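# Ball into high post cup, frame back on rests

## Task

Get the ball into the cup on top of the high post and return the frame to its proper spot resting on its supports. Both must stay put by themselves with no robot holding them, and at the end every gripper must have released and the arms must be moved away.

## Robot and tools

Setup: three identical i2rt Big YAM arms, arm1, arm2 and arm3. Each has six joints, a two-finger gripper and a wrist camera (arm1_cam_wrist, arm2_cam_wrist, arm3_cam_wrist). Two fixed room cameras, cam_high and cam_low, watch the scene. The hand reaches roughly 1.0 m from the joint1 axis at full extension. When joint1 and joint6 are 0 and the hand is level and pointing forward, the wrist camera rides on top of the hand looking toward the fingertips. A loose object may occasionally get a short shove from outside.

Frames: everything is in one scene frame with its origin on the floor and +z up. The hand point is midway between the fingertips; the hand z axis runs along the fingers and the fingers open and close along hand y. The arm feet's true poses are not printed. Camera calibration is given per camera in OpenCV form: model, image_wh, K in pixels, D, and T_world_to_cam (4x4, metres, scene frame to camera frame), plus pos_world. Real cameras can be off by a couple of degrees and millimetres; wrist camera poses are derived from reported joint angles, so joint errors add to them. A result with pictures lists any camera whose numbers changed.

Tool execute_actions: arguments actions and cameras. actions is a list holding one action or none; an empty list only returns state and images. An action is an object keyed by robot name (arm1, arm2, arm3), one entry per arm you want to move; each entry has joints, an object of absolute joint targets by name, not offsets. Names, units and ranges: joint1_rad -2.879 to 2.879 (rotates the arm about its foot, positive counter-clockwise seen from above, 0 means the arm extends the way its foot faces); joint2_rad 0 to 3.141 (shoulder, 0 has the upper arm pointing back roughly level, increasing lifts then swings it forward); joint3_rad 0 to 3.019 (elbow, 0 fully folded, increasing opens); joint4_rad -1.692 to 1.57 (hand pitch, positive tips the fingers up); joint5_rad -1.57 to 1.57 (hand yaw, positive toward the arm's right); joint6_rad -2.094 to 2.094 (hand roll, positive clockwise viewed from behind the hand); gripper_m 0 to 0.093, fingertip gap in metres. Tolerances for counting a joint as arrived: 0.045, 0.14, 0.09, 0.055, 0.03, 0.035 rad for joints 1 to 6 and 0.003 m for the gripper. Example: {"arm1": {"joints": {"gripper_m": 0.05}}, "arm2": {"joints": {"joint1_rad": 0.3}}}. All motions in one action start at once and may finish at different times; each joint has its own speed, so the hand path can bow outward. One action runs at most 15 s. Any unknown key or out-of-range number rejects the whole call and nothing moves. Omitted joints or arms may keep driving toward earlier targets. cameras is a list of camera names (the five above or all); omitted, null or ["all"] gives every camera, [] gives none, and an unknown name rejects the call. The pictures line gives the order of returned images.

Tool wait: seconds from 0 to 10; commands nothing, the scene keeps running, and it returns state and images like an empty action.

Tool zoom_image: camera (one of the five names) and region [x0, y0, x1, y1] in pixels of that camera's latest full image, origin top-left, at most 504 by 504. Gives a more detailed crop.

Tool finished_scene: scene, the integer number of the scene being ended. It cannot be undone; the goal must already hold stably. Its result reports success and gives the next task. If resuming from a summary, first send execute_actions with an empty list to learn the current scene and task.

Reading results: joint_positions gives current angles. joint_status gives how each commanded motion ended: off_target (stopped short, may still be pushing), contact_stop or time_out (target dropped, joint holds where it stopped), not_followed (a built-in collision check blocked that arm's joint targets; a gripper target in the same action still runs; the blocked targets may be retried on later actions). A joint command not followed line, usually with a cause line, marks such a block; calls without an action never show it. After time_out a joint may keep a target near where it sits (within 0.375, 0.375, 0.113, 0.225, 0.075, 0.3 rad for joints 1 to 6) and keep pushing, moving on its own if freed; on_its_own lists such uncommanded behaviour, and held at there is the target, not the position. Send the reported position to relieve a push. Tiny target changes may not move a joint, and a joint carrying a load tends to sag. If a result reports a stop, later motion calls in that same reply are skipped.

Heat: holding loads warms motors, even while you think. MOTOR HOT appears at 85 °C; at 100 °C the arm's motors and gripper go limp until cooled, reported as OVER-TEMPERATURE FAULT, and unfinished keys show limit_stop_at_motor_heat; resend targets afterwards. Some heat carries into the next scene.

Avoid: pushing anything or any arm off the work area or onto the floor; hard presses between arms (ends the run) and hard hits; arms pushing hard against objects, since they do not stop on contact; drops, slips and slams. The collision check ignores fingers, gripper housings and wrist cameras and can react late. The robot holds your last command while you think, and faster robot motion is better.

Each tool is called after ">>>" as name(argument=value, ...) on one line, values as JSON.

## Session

>>> execute_actions(actions=[])

Scene clock: 0.00 s.
arm1.joint_positions: joint1_rad=+0.269 joint2_rad=+0.480 joint3_rad=+1.424 joint4_rad=-1.303 joint5_rad=-0.063 joint6_rad=-0.353 gripper_m=+0.094
arm1.joint_status: not commanded
arm1.hand: x=+1.2890 y=-0.0576 z=+1.4430 quat_wxyz=(-0.008, -0.774, -0.275, +0.570) (m; scene frame)
arm2.joint_positions: joint1_rad=+0.333 joint2_rad=+0.646 joint3_rad=+1.373 joint4_rad=-1.371 joint5_rad=+0.283 joint6_rad=+0.433 gripper_m=+0.094
arm2.joint_status: not commanded
arm2.hand: x=-0.5875 y=+1.0571 z=+1.3169 quat_wxyz=(-0.416, -0.551, -0.696, +0.197) (m; scene frame)
arm3.joint_positions: joint1_rad=-0.428 joint2_rad=+0.592 joint3_rad=+1.384 joint4_rad=-1.205 joint5_rad=-0.238 joint6_rad=+0.134 gripper_m=+0.094
arm3.joint_status: not commanded
arm3.hand: x=-0.5652 y=-1.0778 z=+1.4090 quat_wxyz=(-0.468, +0.274, -0.788, -0.291) (m; scene frame)
pictures: arm1_cam_wrist, arm2_cam_wrist, arm3_cam_wrist, cam_high, cam_low
camera_calibration (this result's frames):
arm1_cam_wrist: T_world_to_cam=[[-0.431938, 0.856328, 0.283076, 0.204326], [0.681942, 0.515497, -0.518862, -0.0974481], [-0.590241, -0.0310745, -0.806629, 2.04539], [0, 0, 0, 1]] pos_world=[1.36198, -0.0611766, 1.54147]
arm2_cam_wrist: T_world_to_cam=[[-0.930313, -0.312498, -0.191995, 0.034037], [-0.246831, 0.920648, -0.302459, -0.72085], [0.271278, -0.233991, -0.933625, 1.7575], [0, 0, 0, 1]] pos_world=[-0.623035, 1.08553, 1.42936]
arm3_cam_wrist: T_world_to_cam=[[0.704779, -0.679924, -0.202461, -0.054748], [-0.667471, -0.538833, -0.513947, -0.2262], [0.240353, 0.497356, -0.833587, 1.96905], [0, 0, 0, 1]] pos_world=[-0.585663, -1.13843, 1.51404]
Images, in order (width x height): arm1_cam_wrist 616x616, arm2_cam_wrist 616x616, arm3_cam_wrist 616x616, cam_high 896x504, cam_low 896x504.

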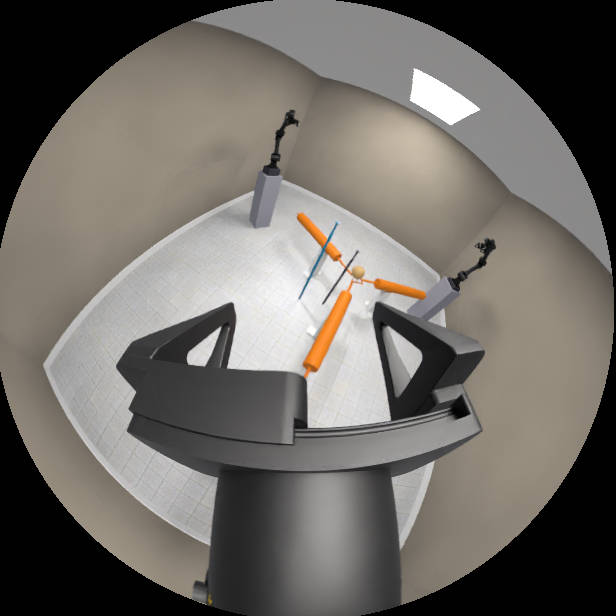

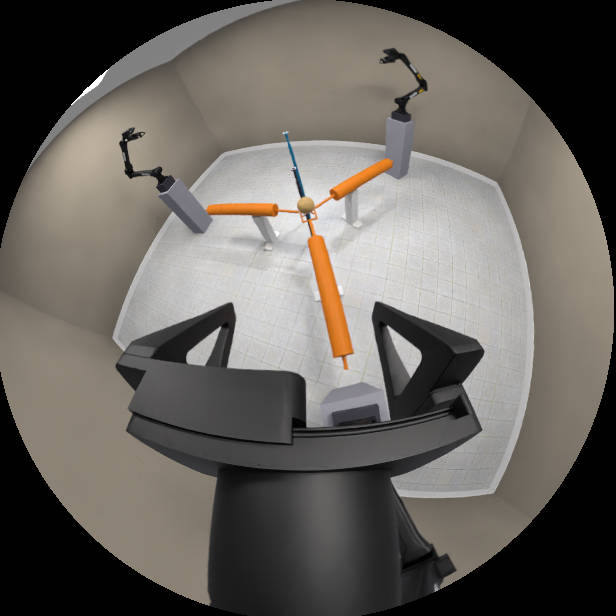

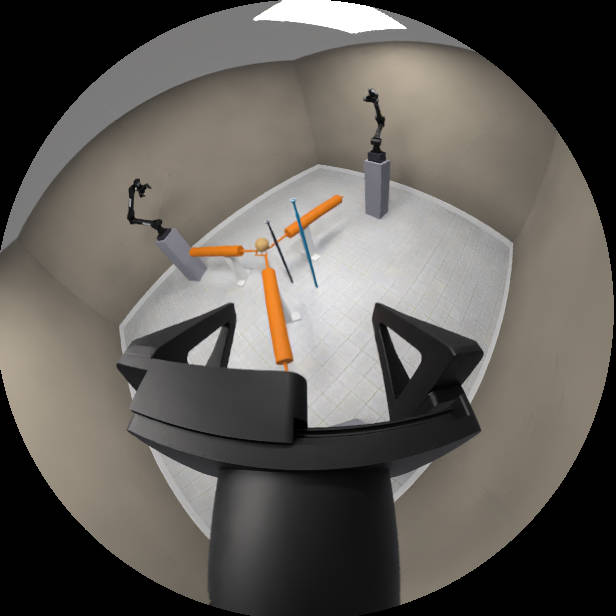

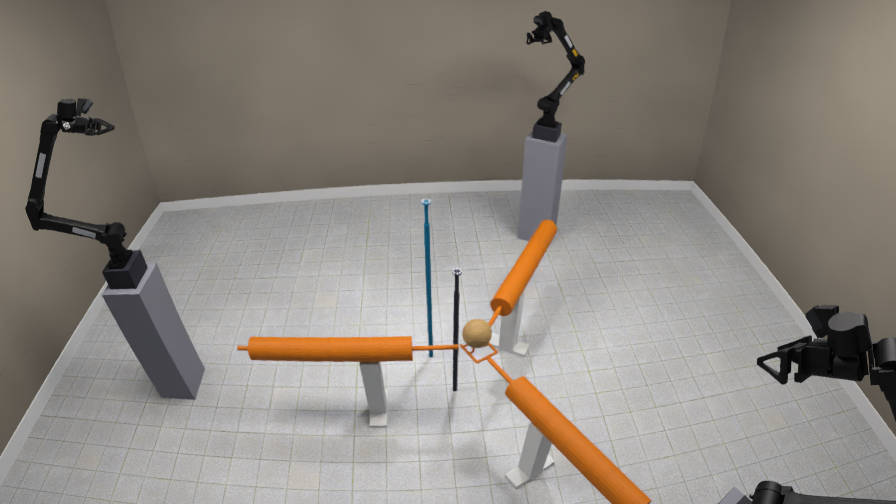

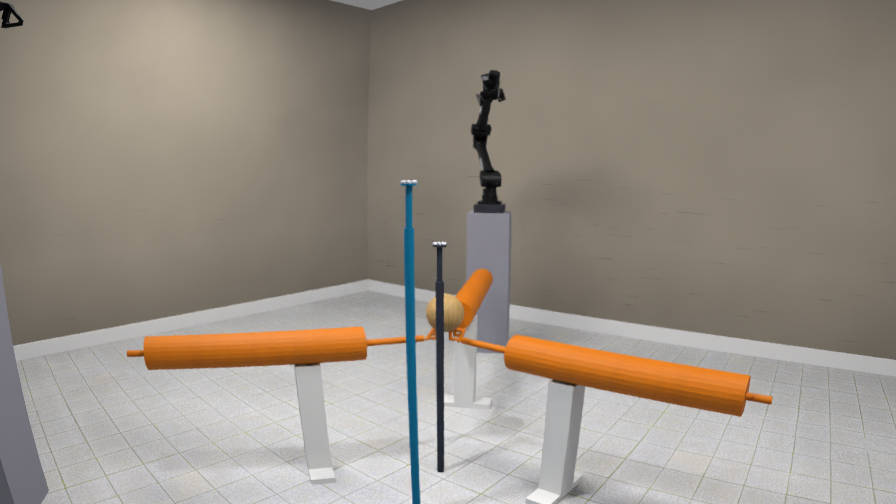

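>>> zoom_image(camera="cam_high", region=[220, 310, 320, 390])

>>> zoom_image(camera="cam_low", region=[700, 350, 800, 430])

>>> zoom_image(camera="cam_low", region=[110, 320, 210, 390])

>>> zoom_image(camera="cam_high", region=[400, 190, 580, 400])

>>> zoom_image(camera="cam_low", region=[370, 170, 530, 360])

>>> zoom_image(camera="arm2_cam_wrist", region=[290, 290, 390, 390])

Region (220, 310, 320, 390) of cam_high's 896x504 image, scaled by 5.040, with more detail than that image has; it fills the top 403 rows of this view, and the rest is white.

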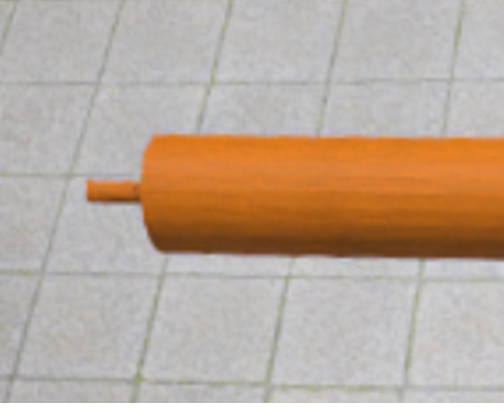

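Region (700, 350, 800, 430) of cam_low's 896x504 image, scaled by 5.040, with more detail than that image has; it fills the top 403 rows of this view, and the rest is white.

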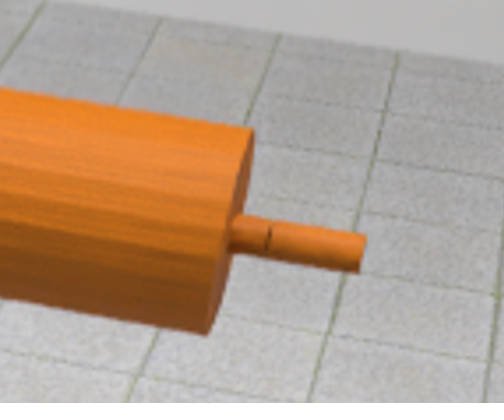

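Region (110, 320, 210, 390) of cam_low's 896x504 image, scaled by 5.040, with more detail than that image has; it fills the top 353 rows of this view, and the rest is white.

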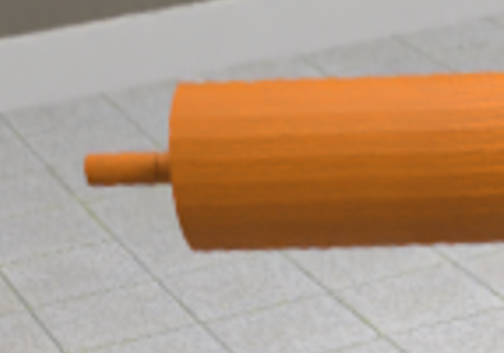

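Region (400, 190, 580, 400) of cam_high's 896x504 image, scaled by 2.400, with more detail than that image has; it fills the left 432 columns of this view, and the rest is white.

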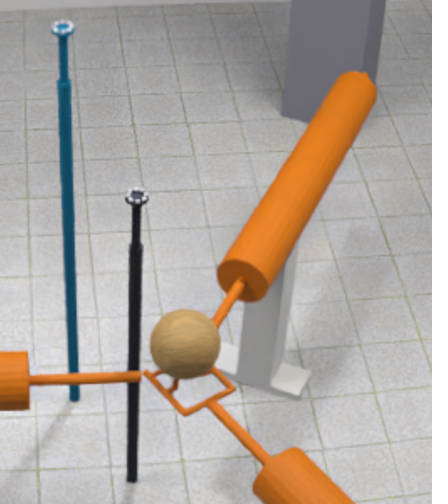

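Region (370, 170, 530, 360) of cam_low's 896x504 image, scaled by 2.653, with more detail than that image has; it fills the left 424 columns of this view, and the rest is white.

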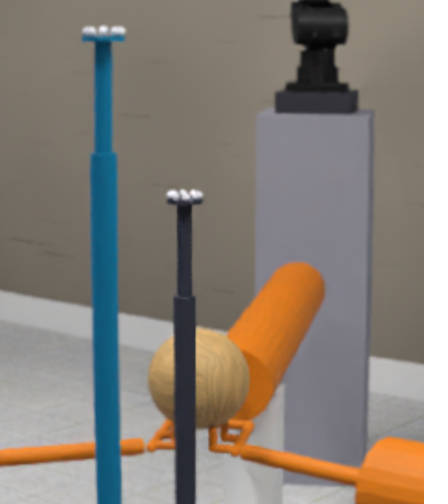

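Region (290, 290, 390, 390) of arm2_cam_wrist's 616x616 image, scaled by 5.040, with more detail than that image has.

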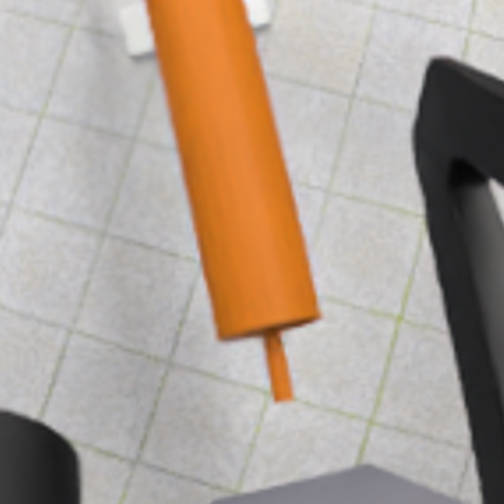

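>>> execute_actions(actions=[{"arm1":{"joints":{"joint1_rad":-0.27,"joint2_rad":2.52,"joint3_rad":1.48,"joint4_rad":-0.508,"joint5_rad":0,"joint6_rad":-0.222,"gripper_m":0.07}},"arm2":{"joints":{"joint1_rad":0.048,"joint2_rad":1.95,"joint3_rad":0.7,"joint4_rad":0.1,"joint5_rad":0,"joint6_rad":0.007,"gripper_m":0.07}},"arm3":{"joints":{"joint1_rad":0.352,"joint2_rad":2.455,"joint3_rad":1.412,"joint4_rad":-0.503,"joint5_rad":0,"joint6_rad":0.399,"gripper_m":0.07}}}])

Scene clock: 4.23 s.
arm1.joint_positions: joint1_rad=-0.272 joint2_rad=+2.508 joint3_rad=+1.470 joint4_rad=-0.513 joint5_rad=-0.002 joint6_rad=-0.235 gripper_m=+0.070
arm1.joint_status: all done
arm1.hand: x=+0.9021 y=+0.1410 z=+0.5789 quat_wxyz=(+0.001, -1.000, +0.009, +0.010) (m; scene frame)
arm2.joint_positions: joint1_rad=+0.051 joint2_rad=+1.938 joint3_rad=+0.694 joint4_rad=+0.078 joint5_rad=+0.002 joint6_rad=+0.018 gripper_m=+0.070
arm2.joint_status: all done
arm2.hand: x=-0.5051 y=+0.8736 z=+0.6656 quat_wxyz=(-0.175, -0.497, -0.844, +0.100) (m; scene frame)
arm3.joint_positions: joint1_rad=+0.355 joint2_rad=+2.457 joint3_rad=+1.393 joint4_rad=-0.510 joint5_rad=+0.000 joint6_rad=+0.383 gripper_m=+0.070
arm3.joint_status: all done
arm3.hand: x=-0.6407 y=-0.7221 z=+0.5685 quat_wxyz=(+0.000, +0.495, -0.869, +0.008) (m; scene frame)
pictures: arm1_cam_wrist, arm2_cam_wrist, arm3_cam_wrist, cam_high, cam_low
camera_calibration (this result's frames):
arm1_cam_wrist: T_world_to_cam=[[0.037723, 0.999288, -0.00011447, -0.16812], [0.820827, -0.0309208, 0.570339, -1.06313], [0.56993, -0.0216089, -0.821409, 0.0867622], [0, 0, 0, 1]] pos_world=[0.829537, 0.137002, 0.677591]
arm2_cam_wrist: T_world_to_cam=[[-0.877382, -0.479659, -0.0113569, -0.0191287], [-0.469764, 0.853987, 0.223668, -1.13319], [-0.0975856, 0.201577, -0.974599, 0.544574], [0, 0, 0, 1]] pos_world=[-0.495973, 0.848781, 0.783982]
arm3_cam_wrist: T_world_to_cam=[[0.861056, -0.508342, 0.0130518, 0.171648], [-0.421833, -0.699719, 0.576585, -1.09561], [-0.28397, -0.501978, -0.816933, 0.042659], [0, 0, 0, 1]] pos_world=[-0.597851, -0.657952, 0.664324]
Images, in order (width x height): arm1_cam_wrist 616x616, arm2_cam_wrist 616x616, arm3_cam_wrist 616x616, cam_high 896x504, cam_low 896x504.

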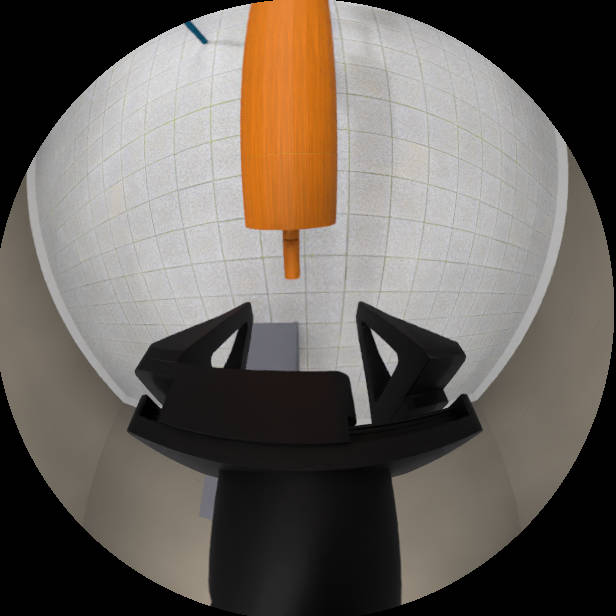

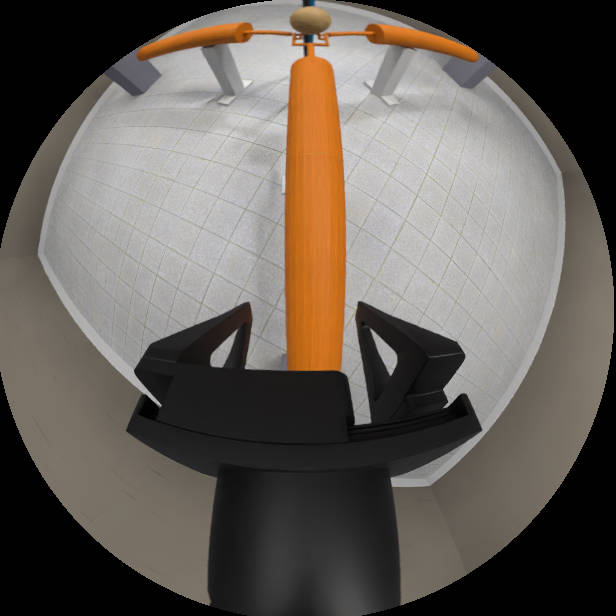

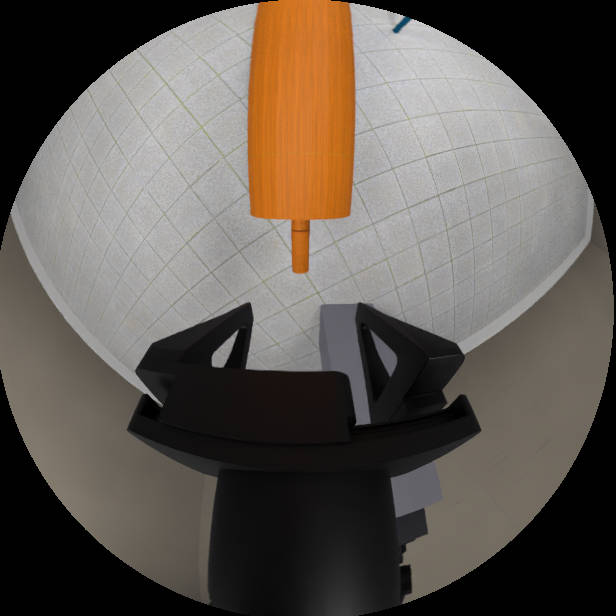

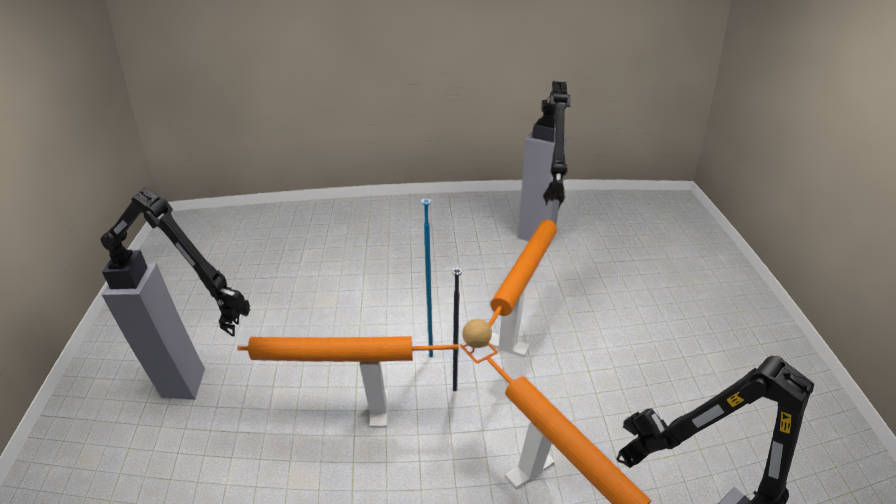

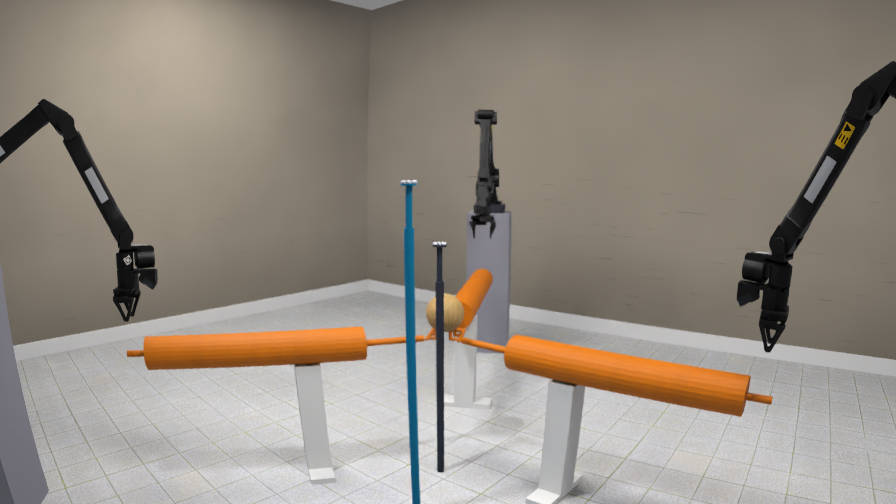

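>>> execute_actions(actions=[{"arm1":{"joints":{"joint1_rad":-0.241,"joint2_rad":2.67,"joint3_rad":1.545,"joint4_rad":-0.446,"joint6_rad":-0.2}},"arm2":{"joints":{"joint1_rad":-0.003,"joint2_rad":2.27,"joint3_rad":0.503,"joint4_rad":0.207,"joint6_rad":-0.04}},"arm3":{"joints":{"joint1_rad":0.361,"joint2_rad":2.603,"joint3_rad":1.5,"joint4_rad":-0.457,"joint6_rad":0.405}}}], cameras=["arm1_cam_wrist","arm2_cam_wrist","arm3_cam_wrist","cam_low"])

Scene clock: 6.80 s.
arm1.joint_positions: joint1_rad=-0.243 joint2_rad=+2.654 joint3_rad=+1.535 joint4_rad=-0.448 joint5_rad=-0.002 joint6_rad=-0.214 gripper_m=+0.070
arm1.joint_status: all done
arm1.hand: x=+0.9082 y=+0.1227 z=+0.5121 quat_wxyz=(-0.001, -1.000, +0.005, +0.002) (m; scene frame)
arm2.joint_positions: joint1_rad=-0.003 joint2_rad=+2.276 joint3_rad=+0.498 joint4_rad=+0.192 joint5_rad=+0.001 joint6_rad=-0.028 gripper_m=+0.070
arm2.joint_status: all done
arm2.hand: x=-0.6184 y=+1.0447 z=+0.5489 quat_wxyz=(+0.007, -0.510, -0.860, -0.004) (m; scene frame)
arm3.joint_positions: joint1_rad=+0.355 joint2_rad=+2.600 joint3_rad=+1.493 joint4_rad=-0.460 joint5_rad=+0.000 joint6_rad=+0.389 gripper_m=+0.070
arm3.joint_status: all done
arm3.hand: x=-0.6387 y=-0.7125 z=+0.5108 quat_wxyz=(-0.002, +0.493, -0.870, +0.005) (m; scene frame)
pictures: arm1_cam_wrist, arm2_cam_wrist, arm3_cam_wrist, cam_low
camera_calibration (this result's frames):
arm1_cam_wrist: T_world_to_cam=[[0.0304794, 0.999529, -0.00353107, -0.141751], [0.812277, -0.0227104, 0.58283, -1.03025], [0.582475, -0.0206325, -0.812587, 0.0120271], [0, 0, 0, 1]] pos_world=[0.834161, 0.118535, 0.609732]
arm2_cam_wrist: T_world_to_cam=[[-0.881787, -0.471641, -0.0024576, -0.0537846], [-0.377711, 0.703035, 0.602558, -1.29973], [-0.282463, 0.532256, -0.798071, -0.17144], [0, 0, 0, 1]] pos_world=[-0.586773, 0.979636, 0.646206]
arm3_cam_wrist: T_world_to_cam=[[0.857961, -0.513611, 0.0103562, 0.171155], [-0.42672, -0.7013, 0.571041, -1.05622], [-0.28603, -0.49435, -0.820856, 0.00702159], [0, 0, 0, 1]] pos_world=[-0.595545, -0.649347, 0.607134]
Images, in order (width x height): arm1_cam_wrist 616x616, arm2_cam_wrist 616x616, arm3_cam_wrist 616x616, cam_low 896x504.

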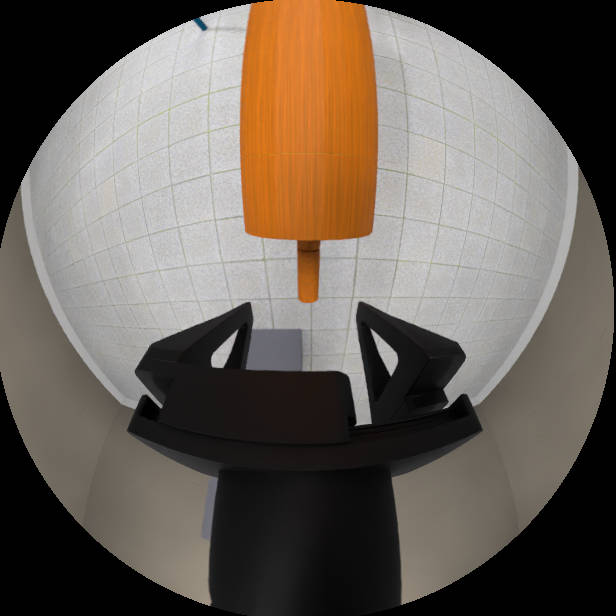

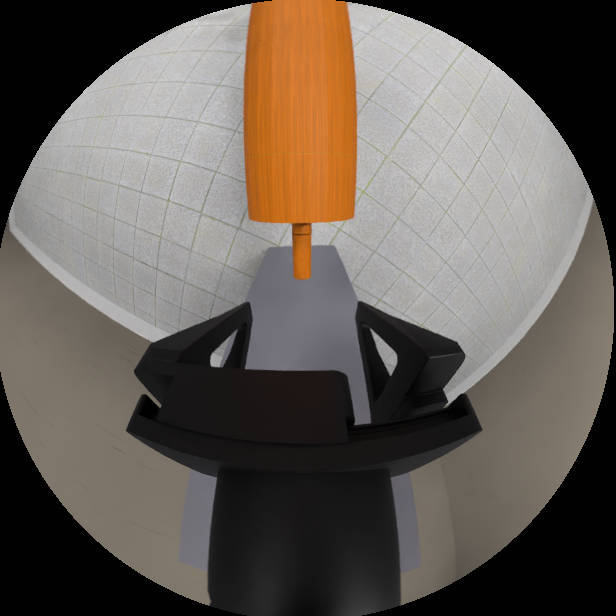

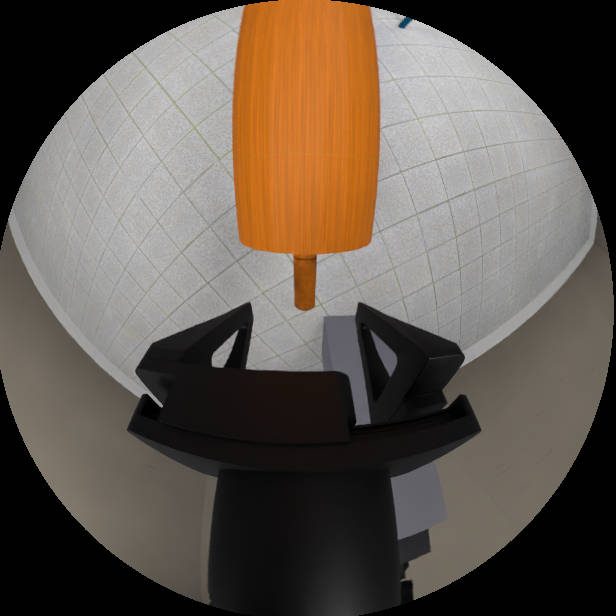

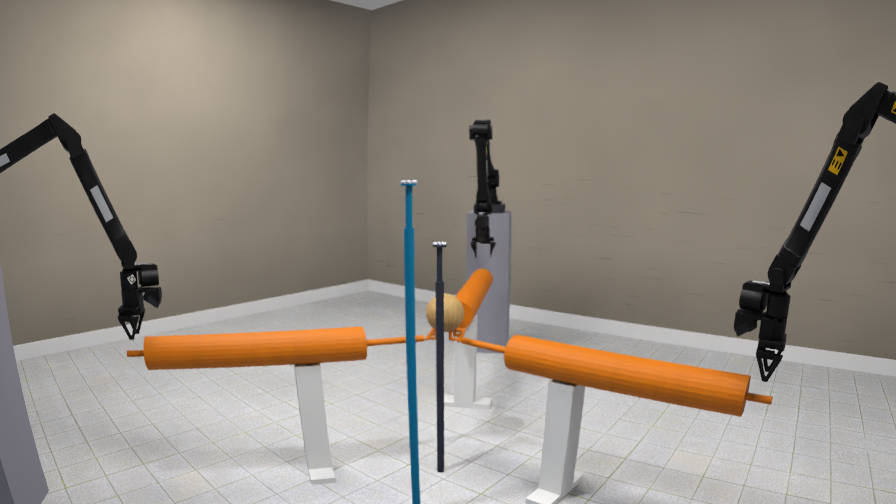

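>>> execute_actions(actions=[{"arm1":{"joints":{"joint1_rad":-0.257,"joint2_rad":2.846,"joint3_rad":1.678,"joint4_rad":-0.405,"gripper_m":0.05}},"arm2":{"joints":{"joint1_rad":0.016,"joint2_rad":2.495,"joint3_rad":0.572,"joint4_rad":0.35,"gripper_m":0.055}},"arm3":{"joints":{"joint2_rad":2.757,"joint3_rad":1.608,"joint4_rad":-0.407,"gripper_m":0.05}}}], cameras=["arm1_cam_wrist","arm2_cam_wrist","arm3_cam_wrist"])

Scene clock: 8.50 s.
arm1.joint_positions: joint1_rad=-0.248 joint2_rad=+2.831 joint3_rad=+1.659 joint4_rad=-0.410 joint5_rad=-0.002 joint6_rad=-0.214 gripper_m=+0.050
arm1.joint_status: all done
arm1.hand: x=+0.9153 y=+0.1235 z=+0.4377 quat_wxyz=(-0.003, -1.000, +0.007, -0.005) (m; scene frame)
arm2.joint_positions: joint1_rad=+0.007 joint2_rad=+2.492 joint3_rad=+0.581 joint4_rad=+0.334 joint5_rad=+0.001 joint6_rad=-0.028 gripper_m=+0.055
arm2.joint_status: all done
arm2.hand: x=-0.6167 y=+1.0466 z=+0.4932 quat_wxyz=(+0.003, -0.506, -0.863, -0.001) (m; scene frame)
arm3.joint_positions: joint1_rad=+0.356 joint2_rad=+2.757 joint3_rad=+1.588 joint4_rad=-0.415 joint5_rad=-0.001 joint6_rad=+0.394 gripper_m=+0.050
arm3.joint_status: all done
arm3.hand: x=-0.6404 y=-0.7217 z=+0.4429 quat_wxyz=(+0.004, +0.491, -0.871, +0.012) (m; scene frame)
pictures: arm1_cam_wrist, arm2_cam_wrist, arm3_cam_wrist
camera_calibration (this result's frames):
arm1_cam_wrist: T_world_to_cam=[[0.0350977, 0.999364, -0.00623848, -0.146077], [0.80407, -0.0245308, 0.594029, -0.989808], [0.593498, -0.0258652, -0.80442, -0.0656102], [0, 0, 0, 1]] pos_world=[0.839941, 0.120007, 0.534285]
arm2_cam_wrist: T_world_to_cam=[[-0.876871, -0.48072, -0.00225274, -0.0390562], [-0.387679, 0.70437, 0.594616, -1.27049], [-0.284257, 0.522275, -0.804006, -0.20415], [0, 0, 0, 1]] pos_world=[-0.584821, 0.982743, 0.591229]
arm3_cam_wrist: T_world_to_cam=[[0.856143, -0.51649, 0.0160238, 0.162898], [-0.427104, -0.689841, 0.584553, -1.02259], [-0.290862, -0.507305, -0.811197, -0.0704769], [0, 0, 0, 1]] pos_world=[-0.596713, -0.65704, 0.537974]
Images, in order (width x height): arm1_cam_wrist 616x616, arm2_cam_wrist 616x616, arm3_cam_wrist 616x616.

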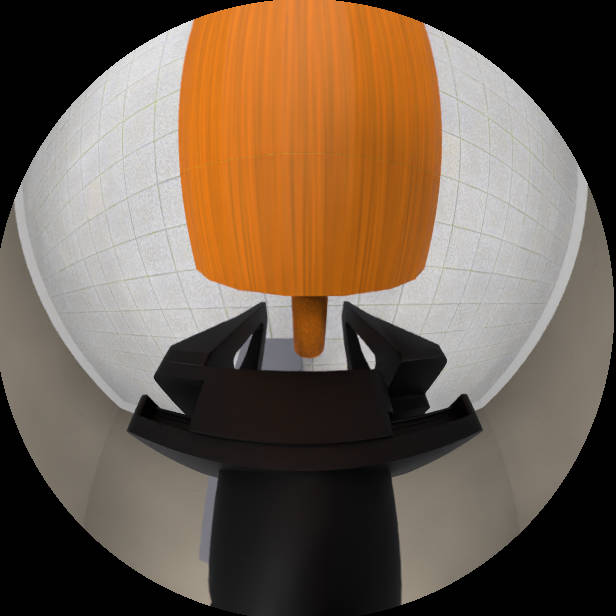

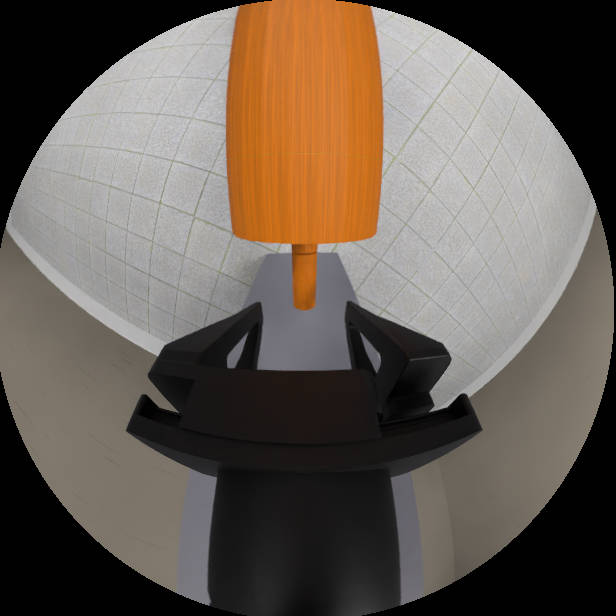

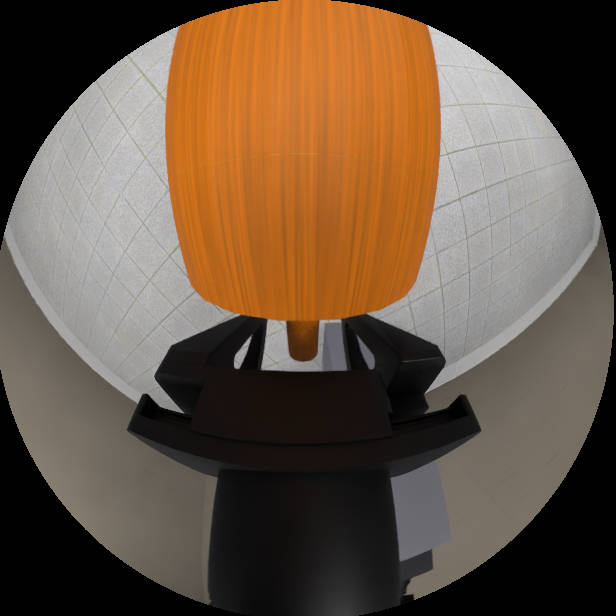

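>>> execute_actions(actions=[{"arm1":{"joints":{"joint1_rad":-0.261,"joint2_rad":2.835,"joint4_rad":-0.39,"gripper_m":0.032}},"arm2":{"joints":{"joint1_rad":0.007,"joint2_rad":2.685,"joint3_rad":0.68,"joint4_rad":0.44,"gripper_m":0.04}},"arm3":{"joints":{"joint4_rad":-0.398,"gripper_m":0.03}}}], cameras=["arm1_cam_wrist","arm2_cam_wrist"])

Scene clock: 9.73 s.
arm1.joint_positions: joint1_rad=-0.252 joint2_rad=+2.831 joint3_rad=+1.659 joint4_rad=-0.398 joint5_rad=-0.002 joint6_rad=-0.214 gripper_m=+0.032
arm1.joint_status: all done
arm1.hand: x=+0.9131 y=+0.1262 z=+0.4377 quat_wxyz=(-0.002, -1.000, +0.009, +0.001) (m; scene frame)
arm2.joint_positions: joint1_rad=+0.007 joint2_rad=+2.681 joint3_rad=+0.678 joint4_rad=+0.424 joint5_rad=+0.002 joint6_rad=-0.028 gripper_m=+0.040
arm2.joint_status: all done
arm2.hand: x=-0.6197 y=+1.0520 z=+0.4391 quat_wxyz=(+0.004, -0.506, -0.863, -0.001) (m; scene frame)
arm3.joint_positions: joint1_rad=+0.356 joint2_rad=+2.757 joint3_rad=+1.588 joint4_rad=-0.409 joint5_rad=-0.001 joint6_rad=+0.394 gripper_m=+0.030
arm3.joint_status: all done
arm3.hand: x=-0.6402 y=-0.7201 z=+0.4429 quat_wxyz=(+0.002, +0.491, -0.871, +0.009) (m; scene frame)
pictures: arm1_cam_wrist, arm2_cam_wrist
camera_calibration (this result's frames):
arm1_cam_wrist: T_world_to_cam=[[0.0388721, 0.999236, -0.00404379, -0.153072], [0.810532, -0.0291639, 0.584968, -0.989262], [0.584403, -0.0260166, -0.811046, -0.0529917], [0, 0, 0, 1]] pos_world=[0.838747, 0.122726, 0.535089]
arm2_cam_wrist: T_world_to_cam=[[-0.876871, -0.480725, -0.00114736, -0.0397411], [-0.386554, 0.703675, 0.596168, -1.24251], [-0.285786, 0.523206, -0.802859, -0.253769], [0, 0, 0, 1]] pos_world=[-0.58767, 0.987994, 0.53696]
Images, in order (width x height): arm1_cam_wrist 616x616, arm2_cam_wrist 616x616.

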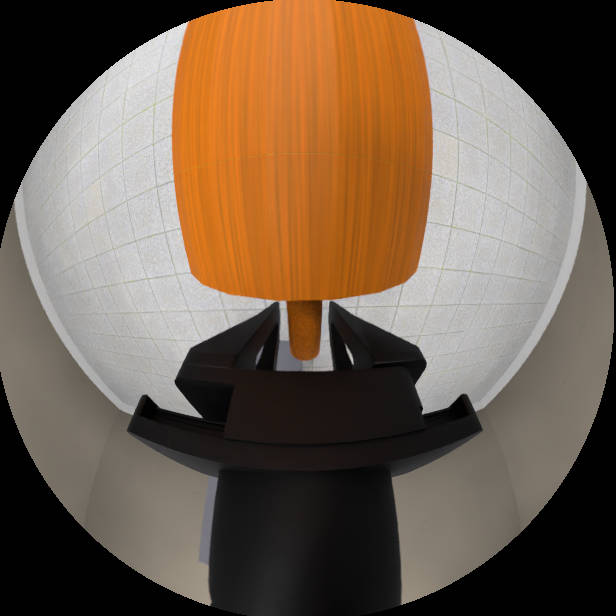

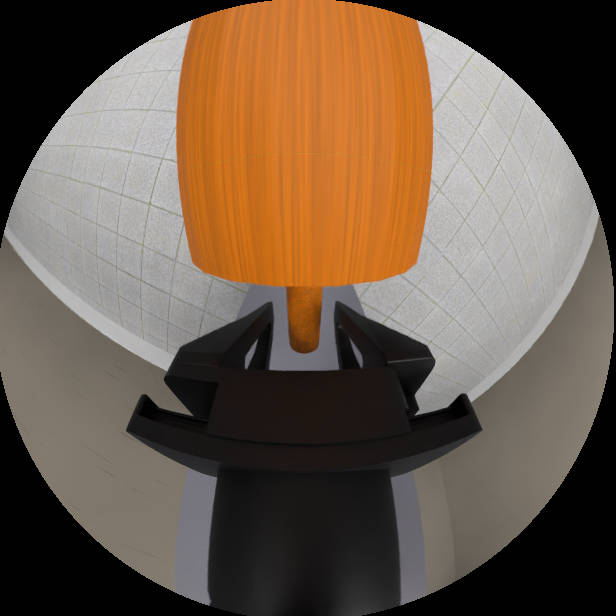

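>>> execute_actions(actions=[{"arm1":{"joints":{"joint1_rad":-0.252,"joint4_rad":-0.398,"gripper_m":0.0}},"arm2":{"joints":{"joint4_rad":0.43,"gripper_m":0.0}},"arm3":{"joints":{"joint1_rad":0.356,"joint4_rad":-0.407,"gripper_m":0.0}}}], cameras=[])

>>> execute_actions(actions=[{"arm1":{"joints":{"joint2_rad":2.665,"joint3_rad":1.563,"joint4_rad":-0.43}},"arm2":{"joints":{"joint2_rad":2.487,"joint3_rad":0.562,"joint4_rad":0.35}},"arm3":{"joints":{"joint2_rad":2.605,"joint3_rad":1.508,"joint4_rad":-0.447}}}], cameras=["cam_low"])

Scene clock: 11.80 s.
arm1.joint_positions: joint1_rad=-0.252 joint2_rad=+2.831 joint3_rad=+1.659 joint4_rad=-0.398 joint5_rad=-0.001 joint6_rad=-0.214 gripper_m=+0.019
arm1.joint_status: gripper_m off_target (ended at +0.019, target +0.000); the others done
arm1.hand: x=+0.9131 y=+0.1263 z=+0.4377 quat_wxyz=(-0.001, -1.000, +0.009, +0.001) (m; scene frame)
arm2.joint_positions: joint1_rad=+0.007 joint2_rad=+2.681 joint3_rad=+0.678 joint4_rad=+0.424 joint5_rad=+0.003 joint6_rad=-0.029 gripper_m=+0.018
arm2.joint_status: gripper_m off_target (ended at +0.018, target +0.000); the others done
arm2.hand: x=-0.6198 y=+1.0519 z=+0.4391 quat_wxyz=(+0.004, -0.506, -0.863, -0.001) (m; scene frame)
arm3.joint_positions: joint1_rad=+0.356 joint2_rad=+2.757 joint3_rad=+1.588 joint4_rad=-0.409 joint5_rad=-0.002 joint6_rad=+0.394 gripper_m=+0.019
arm3.joint_status: gripper_m off_target (ended at +0.019, target +0.000); the others done
arm3.hand: x=-0.6403 y=-0.7201 z=+0.4429 quat_wxyz=(+0.002, +0.491, -0.871, +0.009) (m; scene frame)
pictures: none
No camera images: the call's "cameras" was empty. Leave "cameras" out to get every camera's image.

Scene clock: 12.77 s.
arm1.joint_positions: joint1_rad=-0.250 joint2_rad=+2.705 joint3_rad=+1.564 joint4_rad=-0.429 joint5_rad=+0.000 joint6_rad=-0.212 gripper_m=+0.019
arm1.joint_status: all done
arm1.hand: x=+0.9117 y=+0.1258 z=+0.4900 quat_wxyz=(-0.001, -1.000, +0.009, +0.000) (m; scene frame)
arm2.joint_positions: joint1_rad=+0.007 joint2_rad=+2.511 joint3_rad=+0.575 joint4_rad=+0.358 joint5_rad=+0.001 joint6_rad=-0.029 gripper_m=+0.018
arm2.joint_status: all done
arm2.hand: x=-0.6195 y=+1.0522 z=+0.4899 quat_wxyz=(+0.004, -0.506, -0.863, -0.002) (m; scene frame)
arm3.joint_positions: joint1_rad=+0.358 joint2_rad=+2.634 joint3_rad=+1.501 joint4_rad=-0.444 joint5_rad=-0.001 joint6_rad=+0.394 gripper_m=+0.019
arm3.joint_status: all done
arm3.hand: x=-0.6413 y=-0.7193 z=+0.4941 quat_wxyz=(+0.001, +0.492, -0.871, +0.009) (m; scene frame)
pictures: cam_low
Images, in order (width x height): cam_low 896x504.

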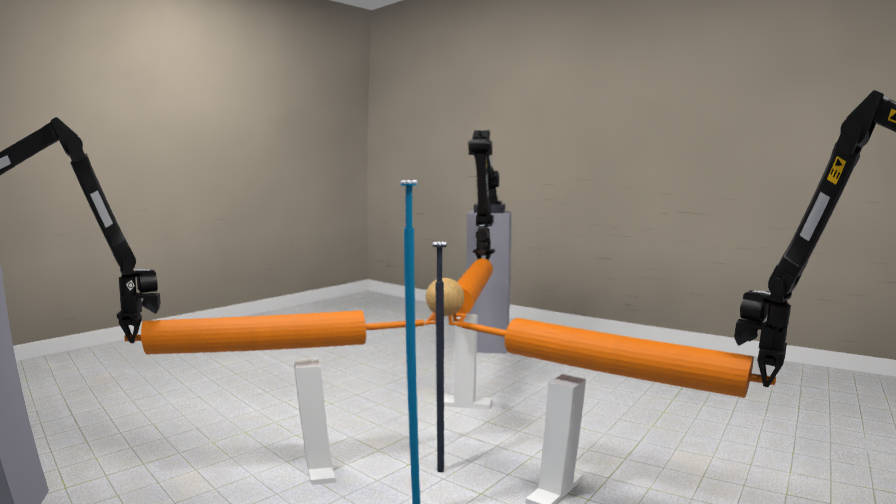

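>>> execute_actions(actions=[{"arm1":{"joints":{"joint2_rad":2.444,"joint3_rad":1.428,"joint4_rad":-0.524}},"arm2":{"joints":{"joint2_rad":2.09,"joint3_rad":0.417,"joint4_rad":0.095}},"arm3":{"joints":{"joint2_rad":2.384,"joint3_rad":1.39,"joint4_rad":-0.556}}}], cameras=["cam_high"])

Scene clock: 14.00 s.
arm1.joint_positions: joint1_rad=-0.254 joint2_rad=+2.468 joint3_rad=+1.428 joint4_rad=-0.523 joint5_rad=-0.001 joint6_rad=-0.213 gripper_m=+0.019
arm1.joint_status: all done
arm1.hand: x=+0.9098 y=+0.1288 z=+0.5921 quat_wxyz=(-0.001, -1.000, +0.011, +0.004) (m; scene frame)
arm2.joint_positions: joint1_rad=+0.007 joint2_rad=+2.115 joint3_rad=+0.420 joint4_rad=+0.113 joint5_rad=+0.001 joint6_rad=-0.029 gripper_m=+0.018
arm2.joint_status: all done
arm2.hand: x=-0.6208 y=+1.0548 z=+0.5883 quat_wxyz=(+0.005, -0.506, -0.863, -0.002) (m; scene frame)
arm3.joint_positions: joint1_rad=+0.361 joint2_rad=+2.400 joint3_rad=+1.383 joint4_rad=-0.555 joint5_rad=-0.001 joint6_rad=+0.400 gripper_m=+0.019
arm3.joint_status: all done
arm3.hand: x=-0.6436 y=-0.7169 z=+0.5960 quat_wxyz=(+0.000, +0.491, -0.871, +0.007) (m; scene frame)
pictures: cam_high
Images, in order (width x height): cam_high 896x504.

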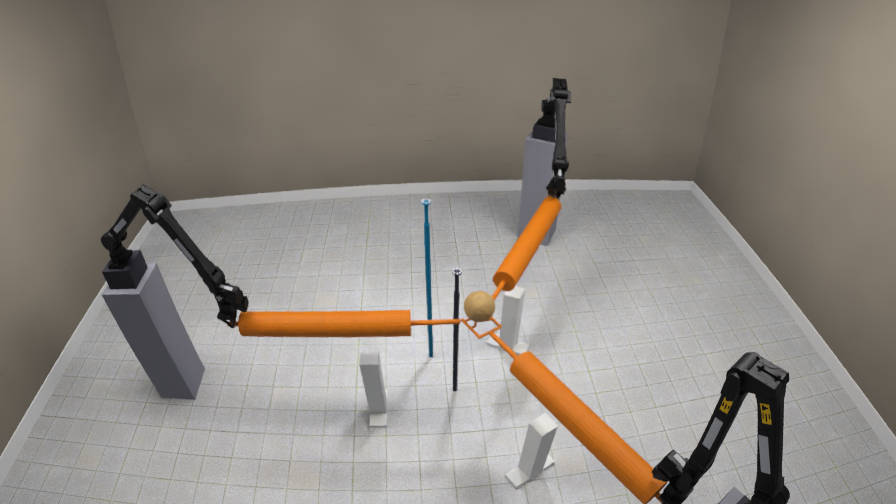

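>>> execute_actions(actions=[{"arm1":{"joints":{"joint1_rad":-0.228,"joint2_rad":2.223,"joint3_rad":1.332,"joint4_rad":-0.655,"joint6_rad":-0.188}},"arm2":{"joints":{"joint2_rad":1.63,"joint3_rad":0.412,"joint4_rad":-0.35}},"arm3":{"joints":{"joint1_rad":0.334,"joint2_rad":2.162,"joint3_rad":1.304,"joint4_rad":-0.698,"joint6_rad":0.366}}}], cameras=["cam_high"])

Scene clock: 15.47 s.
arm1.joint_positions: joint1_rad=-0.234 joint2_rad=+2.246 joint3_rad=+1.331 joint4_rad=-0.654 joint5_rad=+0.001 joint6_rad=-0.196 gripper_m=+0.019
arm1.joint_status: all done
arm1.hand: x=+0.9178 y=+0.1160 z=+0.6887 quat_wxyz=(+0.000, -1.000, +0.009, +0.001) (m; scene frame)
arm2.joint_positions: joint1_rad=+0.007 joint2_rad=+1.650 joint3_rad=+0.408 joint4_rad=-0.327 joint5_rad=-0.001 joint6_rad=-0.029 gripper_m=+0.018
arm2.joint_status: all done
arm2.hand: x=-0.6127 y=+1.0398 z=+0.6890 quat_wxyz=(-0.001, -0.506, -0.863, +0.000) (m; scene frame)
arm3.joint_positions: joint1_rad=+0.341 joint2_rad=+2.176 joint3_rad=+1.294 joint4_rad=-0.698 joint5_rad=-0.003 joint6_rad=+0.373 gripper_m=+0.019
arm3.joint_status: all done
arm3.hand: x=-0.6362 y=-0.7312 z=+0.6932 quat_wxyz=(+0.003, +0.494, -0.870, +0.010) (m; scene frame)
pictures: cam_high
Images, in order (width x height): cam_high 896x504.

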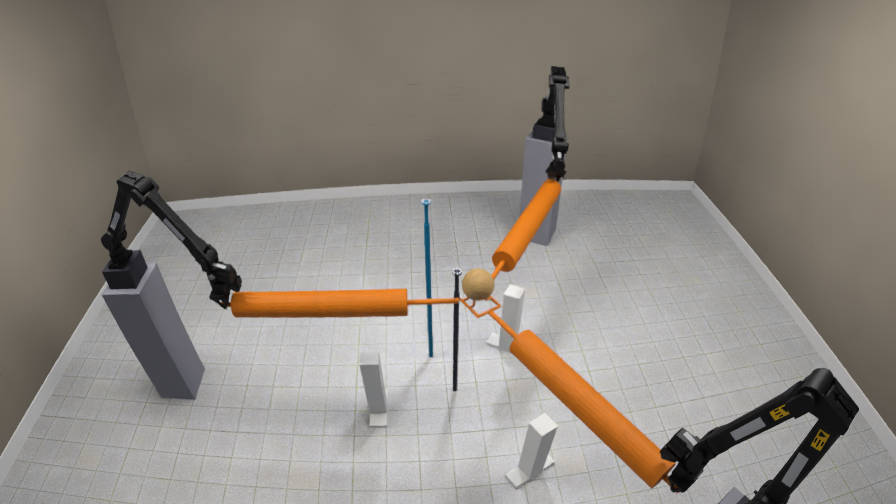

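>>> execute_actions(actions=[{"arm1":{"joints":{"joint1_rad":-0.201,"joint2_rad":1.995,"joint3_rad":1.297,"joint4_rad":-0.848,"joint6_rad":-0.161}},"arm2":{"joints":{"joint2_rad":1.275,"joint3_rad":0.572,"joint4_rad":-0.835}},"arm3":{"joints":{"joint1_rad":0.312,"joint2_rad":1.933,"joint3_rad":1.277,"joint4_rad":-0.898,"joint6_rad":0.346}}}], cameras=[])

>>> execute_actions(actions=[{"arm1":{"joints":{"joint1_rad":-0.072,"joint2_rad":1.775,"joint3_rad":1.211,"joint4_rad":-0.977,"joint6_rad":-0.029}},"arm2":{"joints":{"joint1_rad":-0.005,"joint2_rad":1.353,"joint3_rad":0.895,"joint4_rad":-1.088,"joint6_rad":-0.04}},"arm3":{"joints":{"joint1_rad":0.205,"joint2_rad":1.68,"joint3_rad":1.153,"joint4_rad":-1.023,"joint6_rad":0.236}}}], cameras=["cam_high","cam_low"])

Scene clock: 17.67 s.
arm1.joint_positions: joint1_rad=-0.209 joint2_rad=+2.005 joint3_rad=+1.293 joint4_rad=-0.847 joint5_rad=+0.002 joint6_rad=-0.169 gripper_m=+0.019
arm1.joint_status: all done
arm1.hand: x=+0.9251 y=+0.1011 z=+0.8040 quat_wxyz=(+0.001, -1.000, +0.010, +0.005) (m; scene frame)
arm2.joint_positions: joint1_rad=+0.007 joint2_rad=+1.290 joint3_rad=+0.530 joint4_rad=-0.798 joint5_rad=+0.002 joint6_rad=-0.029 gripper_m=+0.018
arm2.joint_status: all done
arm2.hand: x=-0.6044 y=+1.0230 z=+0.7980 quat_wxyz=(-0.005, -0.506, -0.863, +0.004) (m; scene frame)
arm3.joint_positions: joint1_rad=+0.320 joint2_rad=+1.943 joint3_rad=+1.258 joint4_rad=-0.891 joint5_rad=-0.002 joint6_rad=+0.353 gripper_m=+0.019
arm3.joint_status: all done
arm3.hand: x=-0.6291 y=-0.7475 z=+0.8023 quat_wxyz=(+0.001, +0.493, -0.870, +0.008) (m; scene frame)
pictures: none
No camera images: the call's "cameras" was empty. Leave "cameras" out to get every camera's image.

Scene clock: 18.83 s.
arm1.joint_positions: joint1_rad=-0.081 joint2_rad=+1.787 joint3_rad=+1.205 joint4_rad=-0.980 joint5_rad=+0.006 joint6_rad=-0.045 gripper_m=+0.019
arm1.joint_status: all done
arm1.hand: x=+0.9607 y=+0.0316 z=+0.8837 quat_wxyz=(+0.002, -1.000, +0.008, +0.004) (m; scene frame)
arm2.joint_positions: joint1_rad=+0.003 joint2_rad=+1.361 joint3_rad=+0.841 joint4_rad=-1.051 joint5_rad=+0.000 joint6_rad=-0.030 gripper_m=+0.018
arm2.joint_status: all done
arm2.hand: x=-0.5689 y=+0.9527 z=+0.8732 quat_wxyz=(+0.000, -0.507, -0.862, +0.000) (m; scene frame)
arm3.joint_positions: joint1_rad=+0.216 joint2_rad=+1.693 joint3_rad=+1.136 joint4_rad=-1.024 joint5_rad=-0.004 joint6_rad=+0.251 gripper_m=+0.019
arm3.joint_status: all done
arm3.hand: x=-0.5952 y=-0.8170 z=+0.8827 quat_wxyz=(+0.004, +0.493, -0.870, +0.009) (m; scene frame)
pictures: cam_high, cam_low
Images, in order (width x height): cam_high 896x504, cam_low 896x504.

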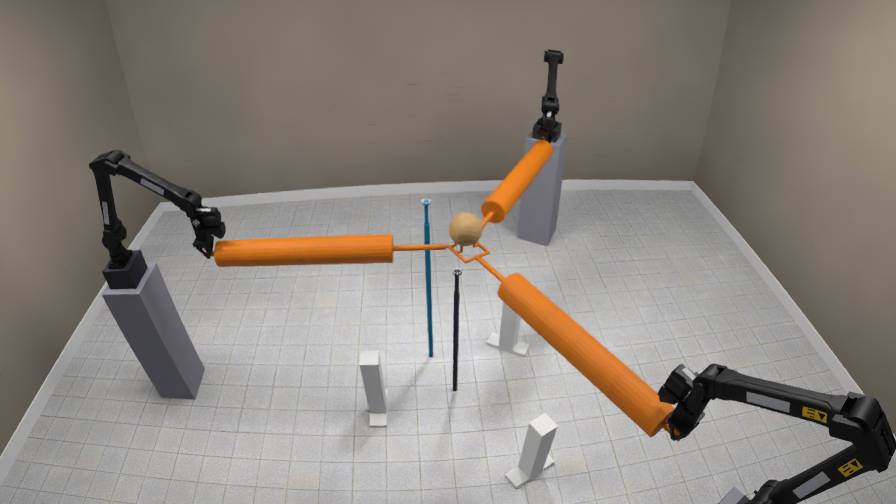

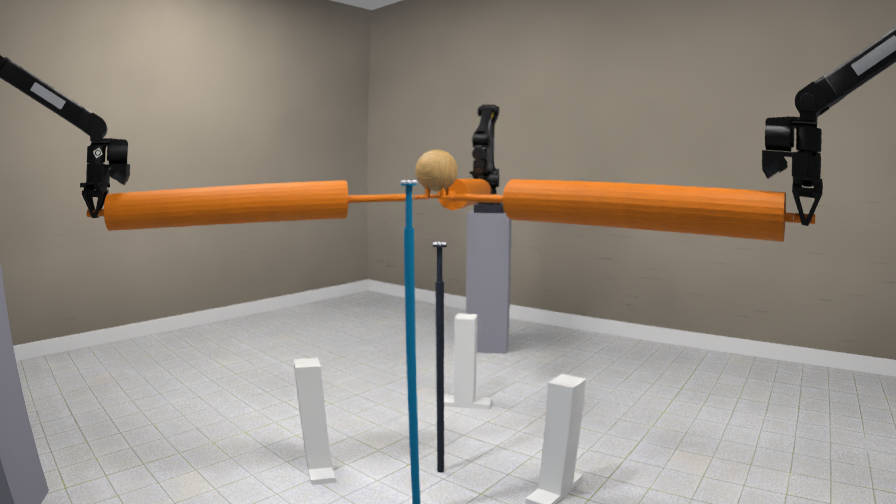

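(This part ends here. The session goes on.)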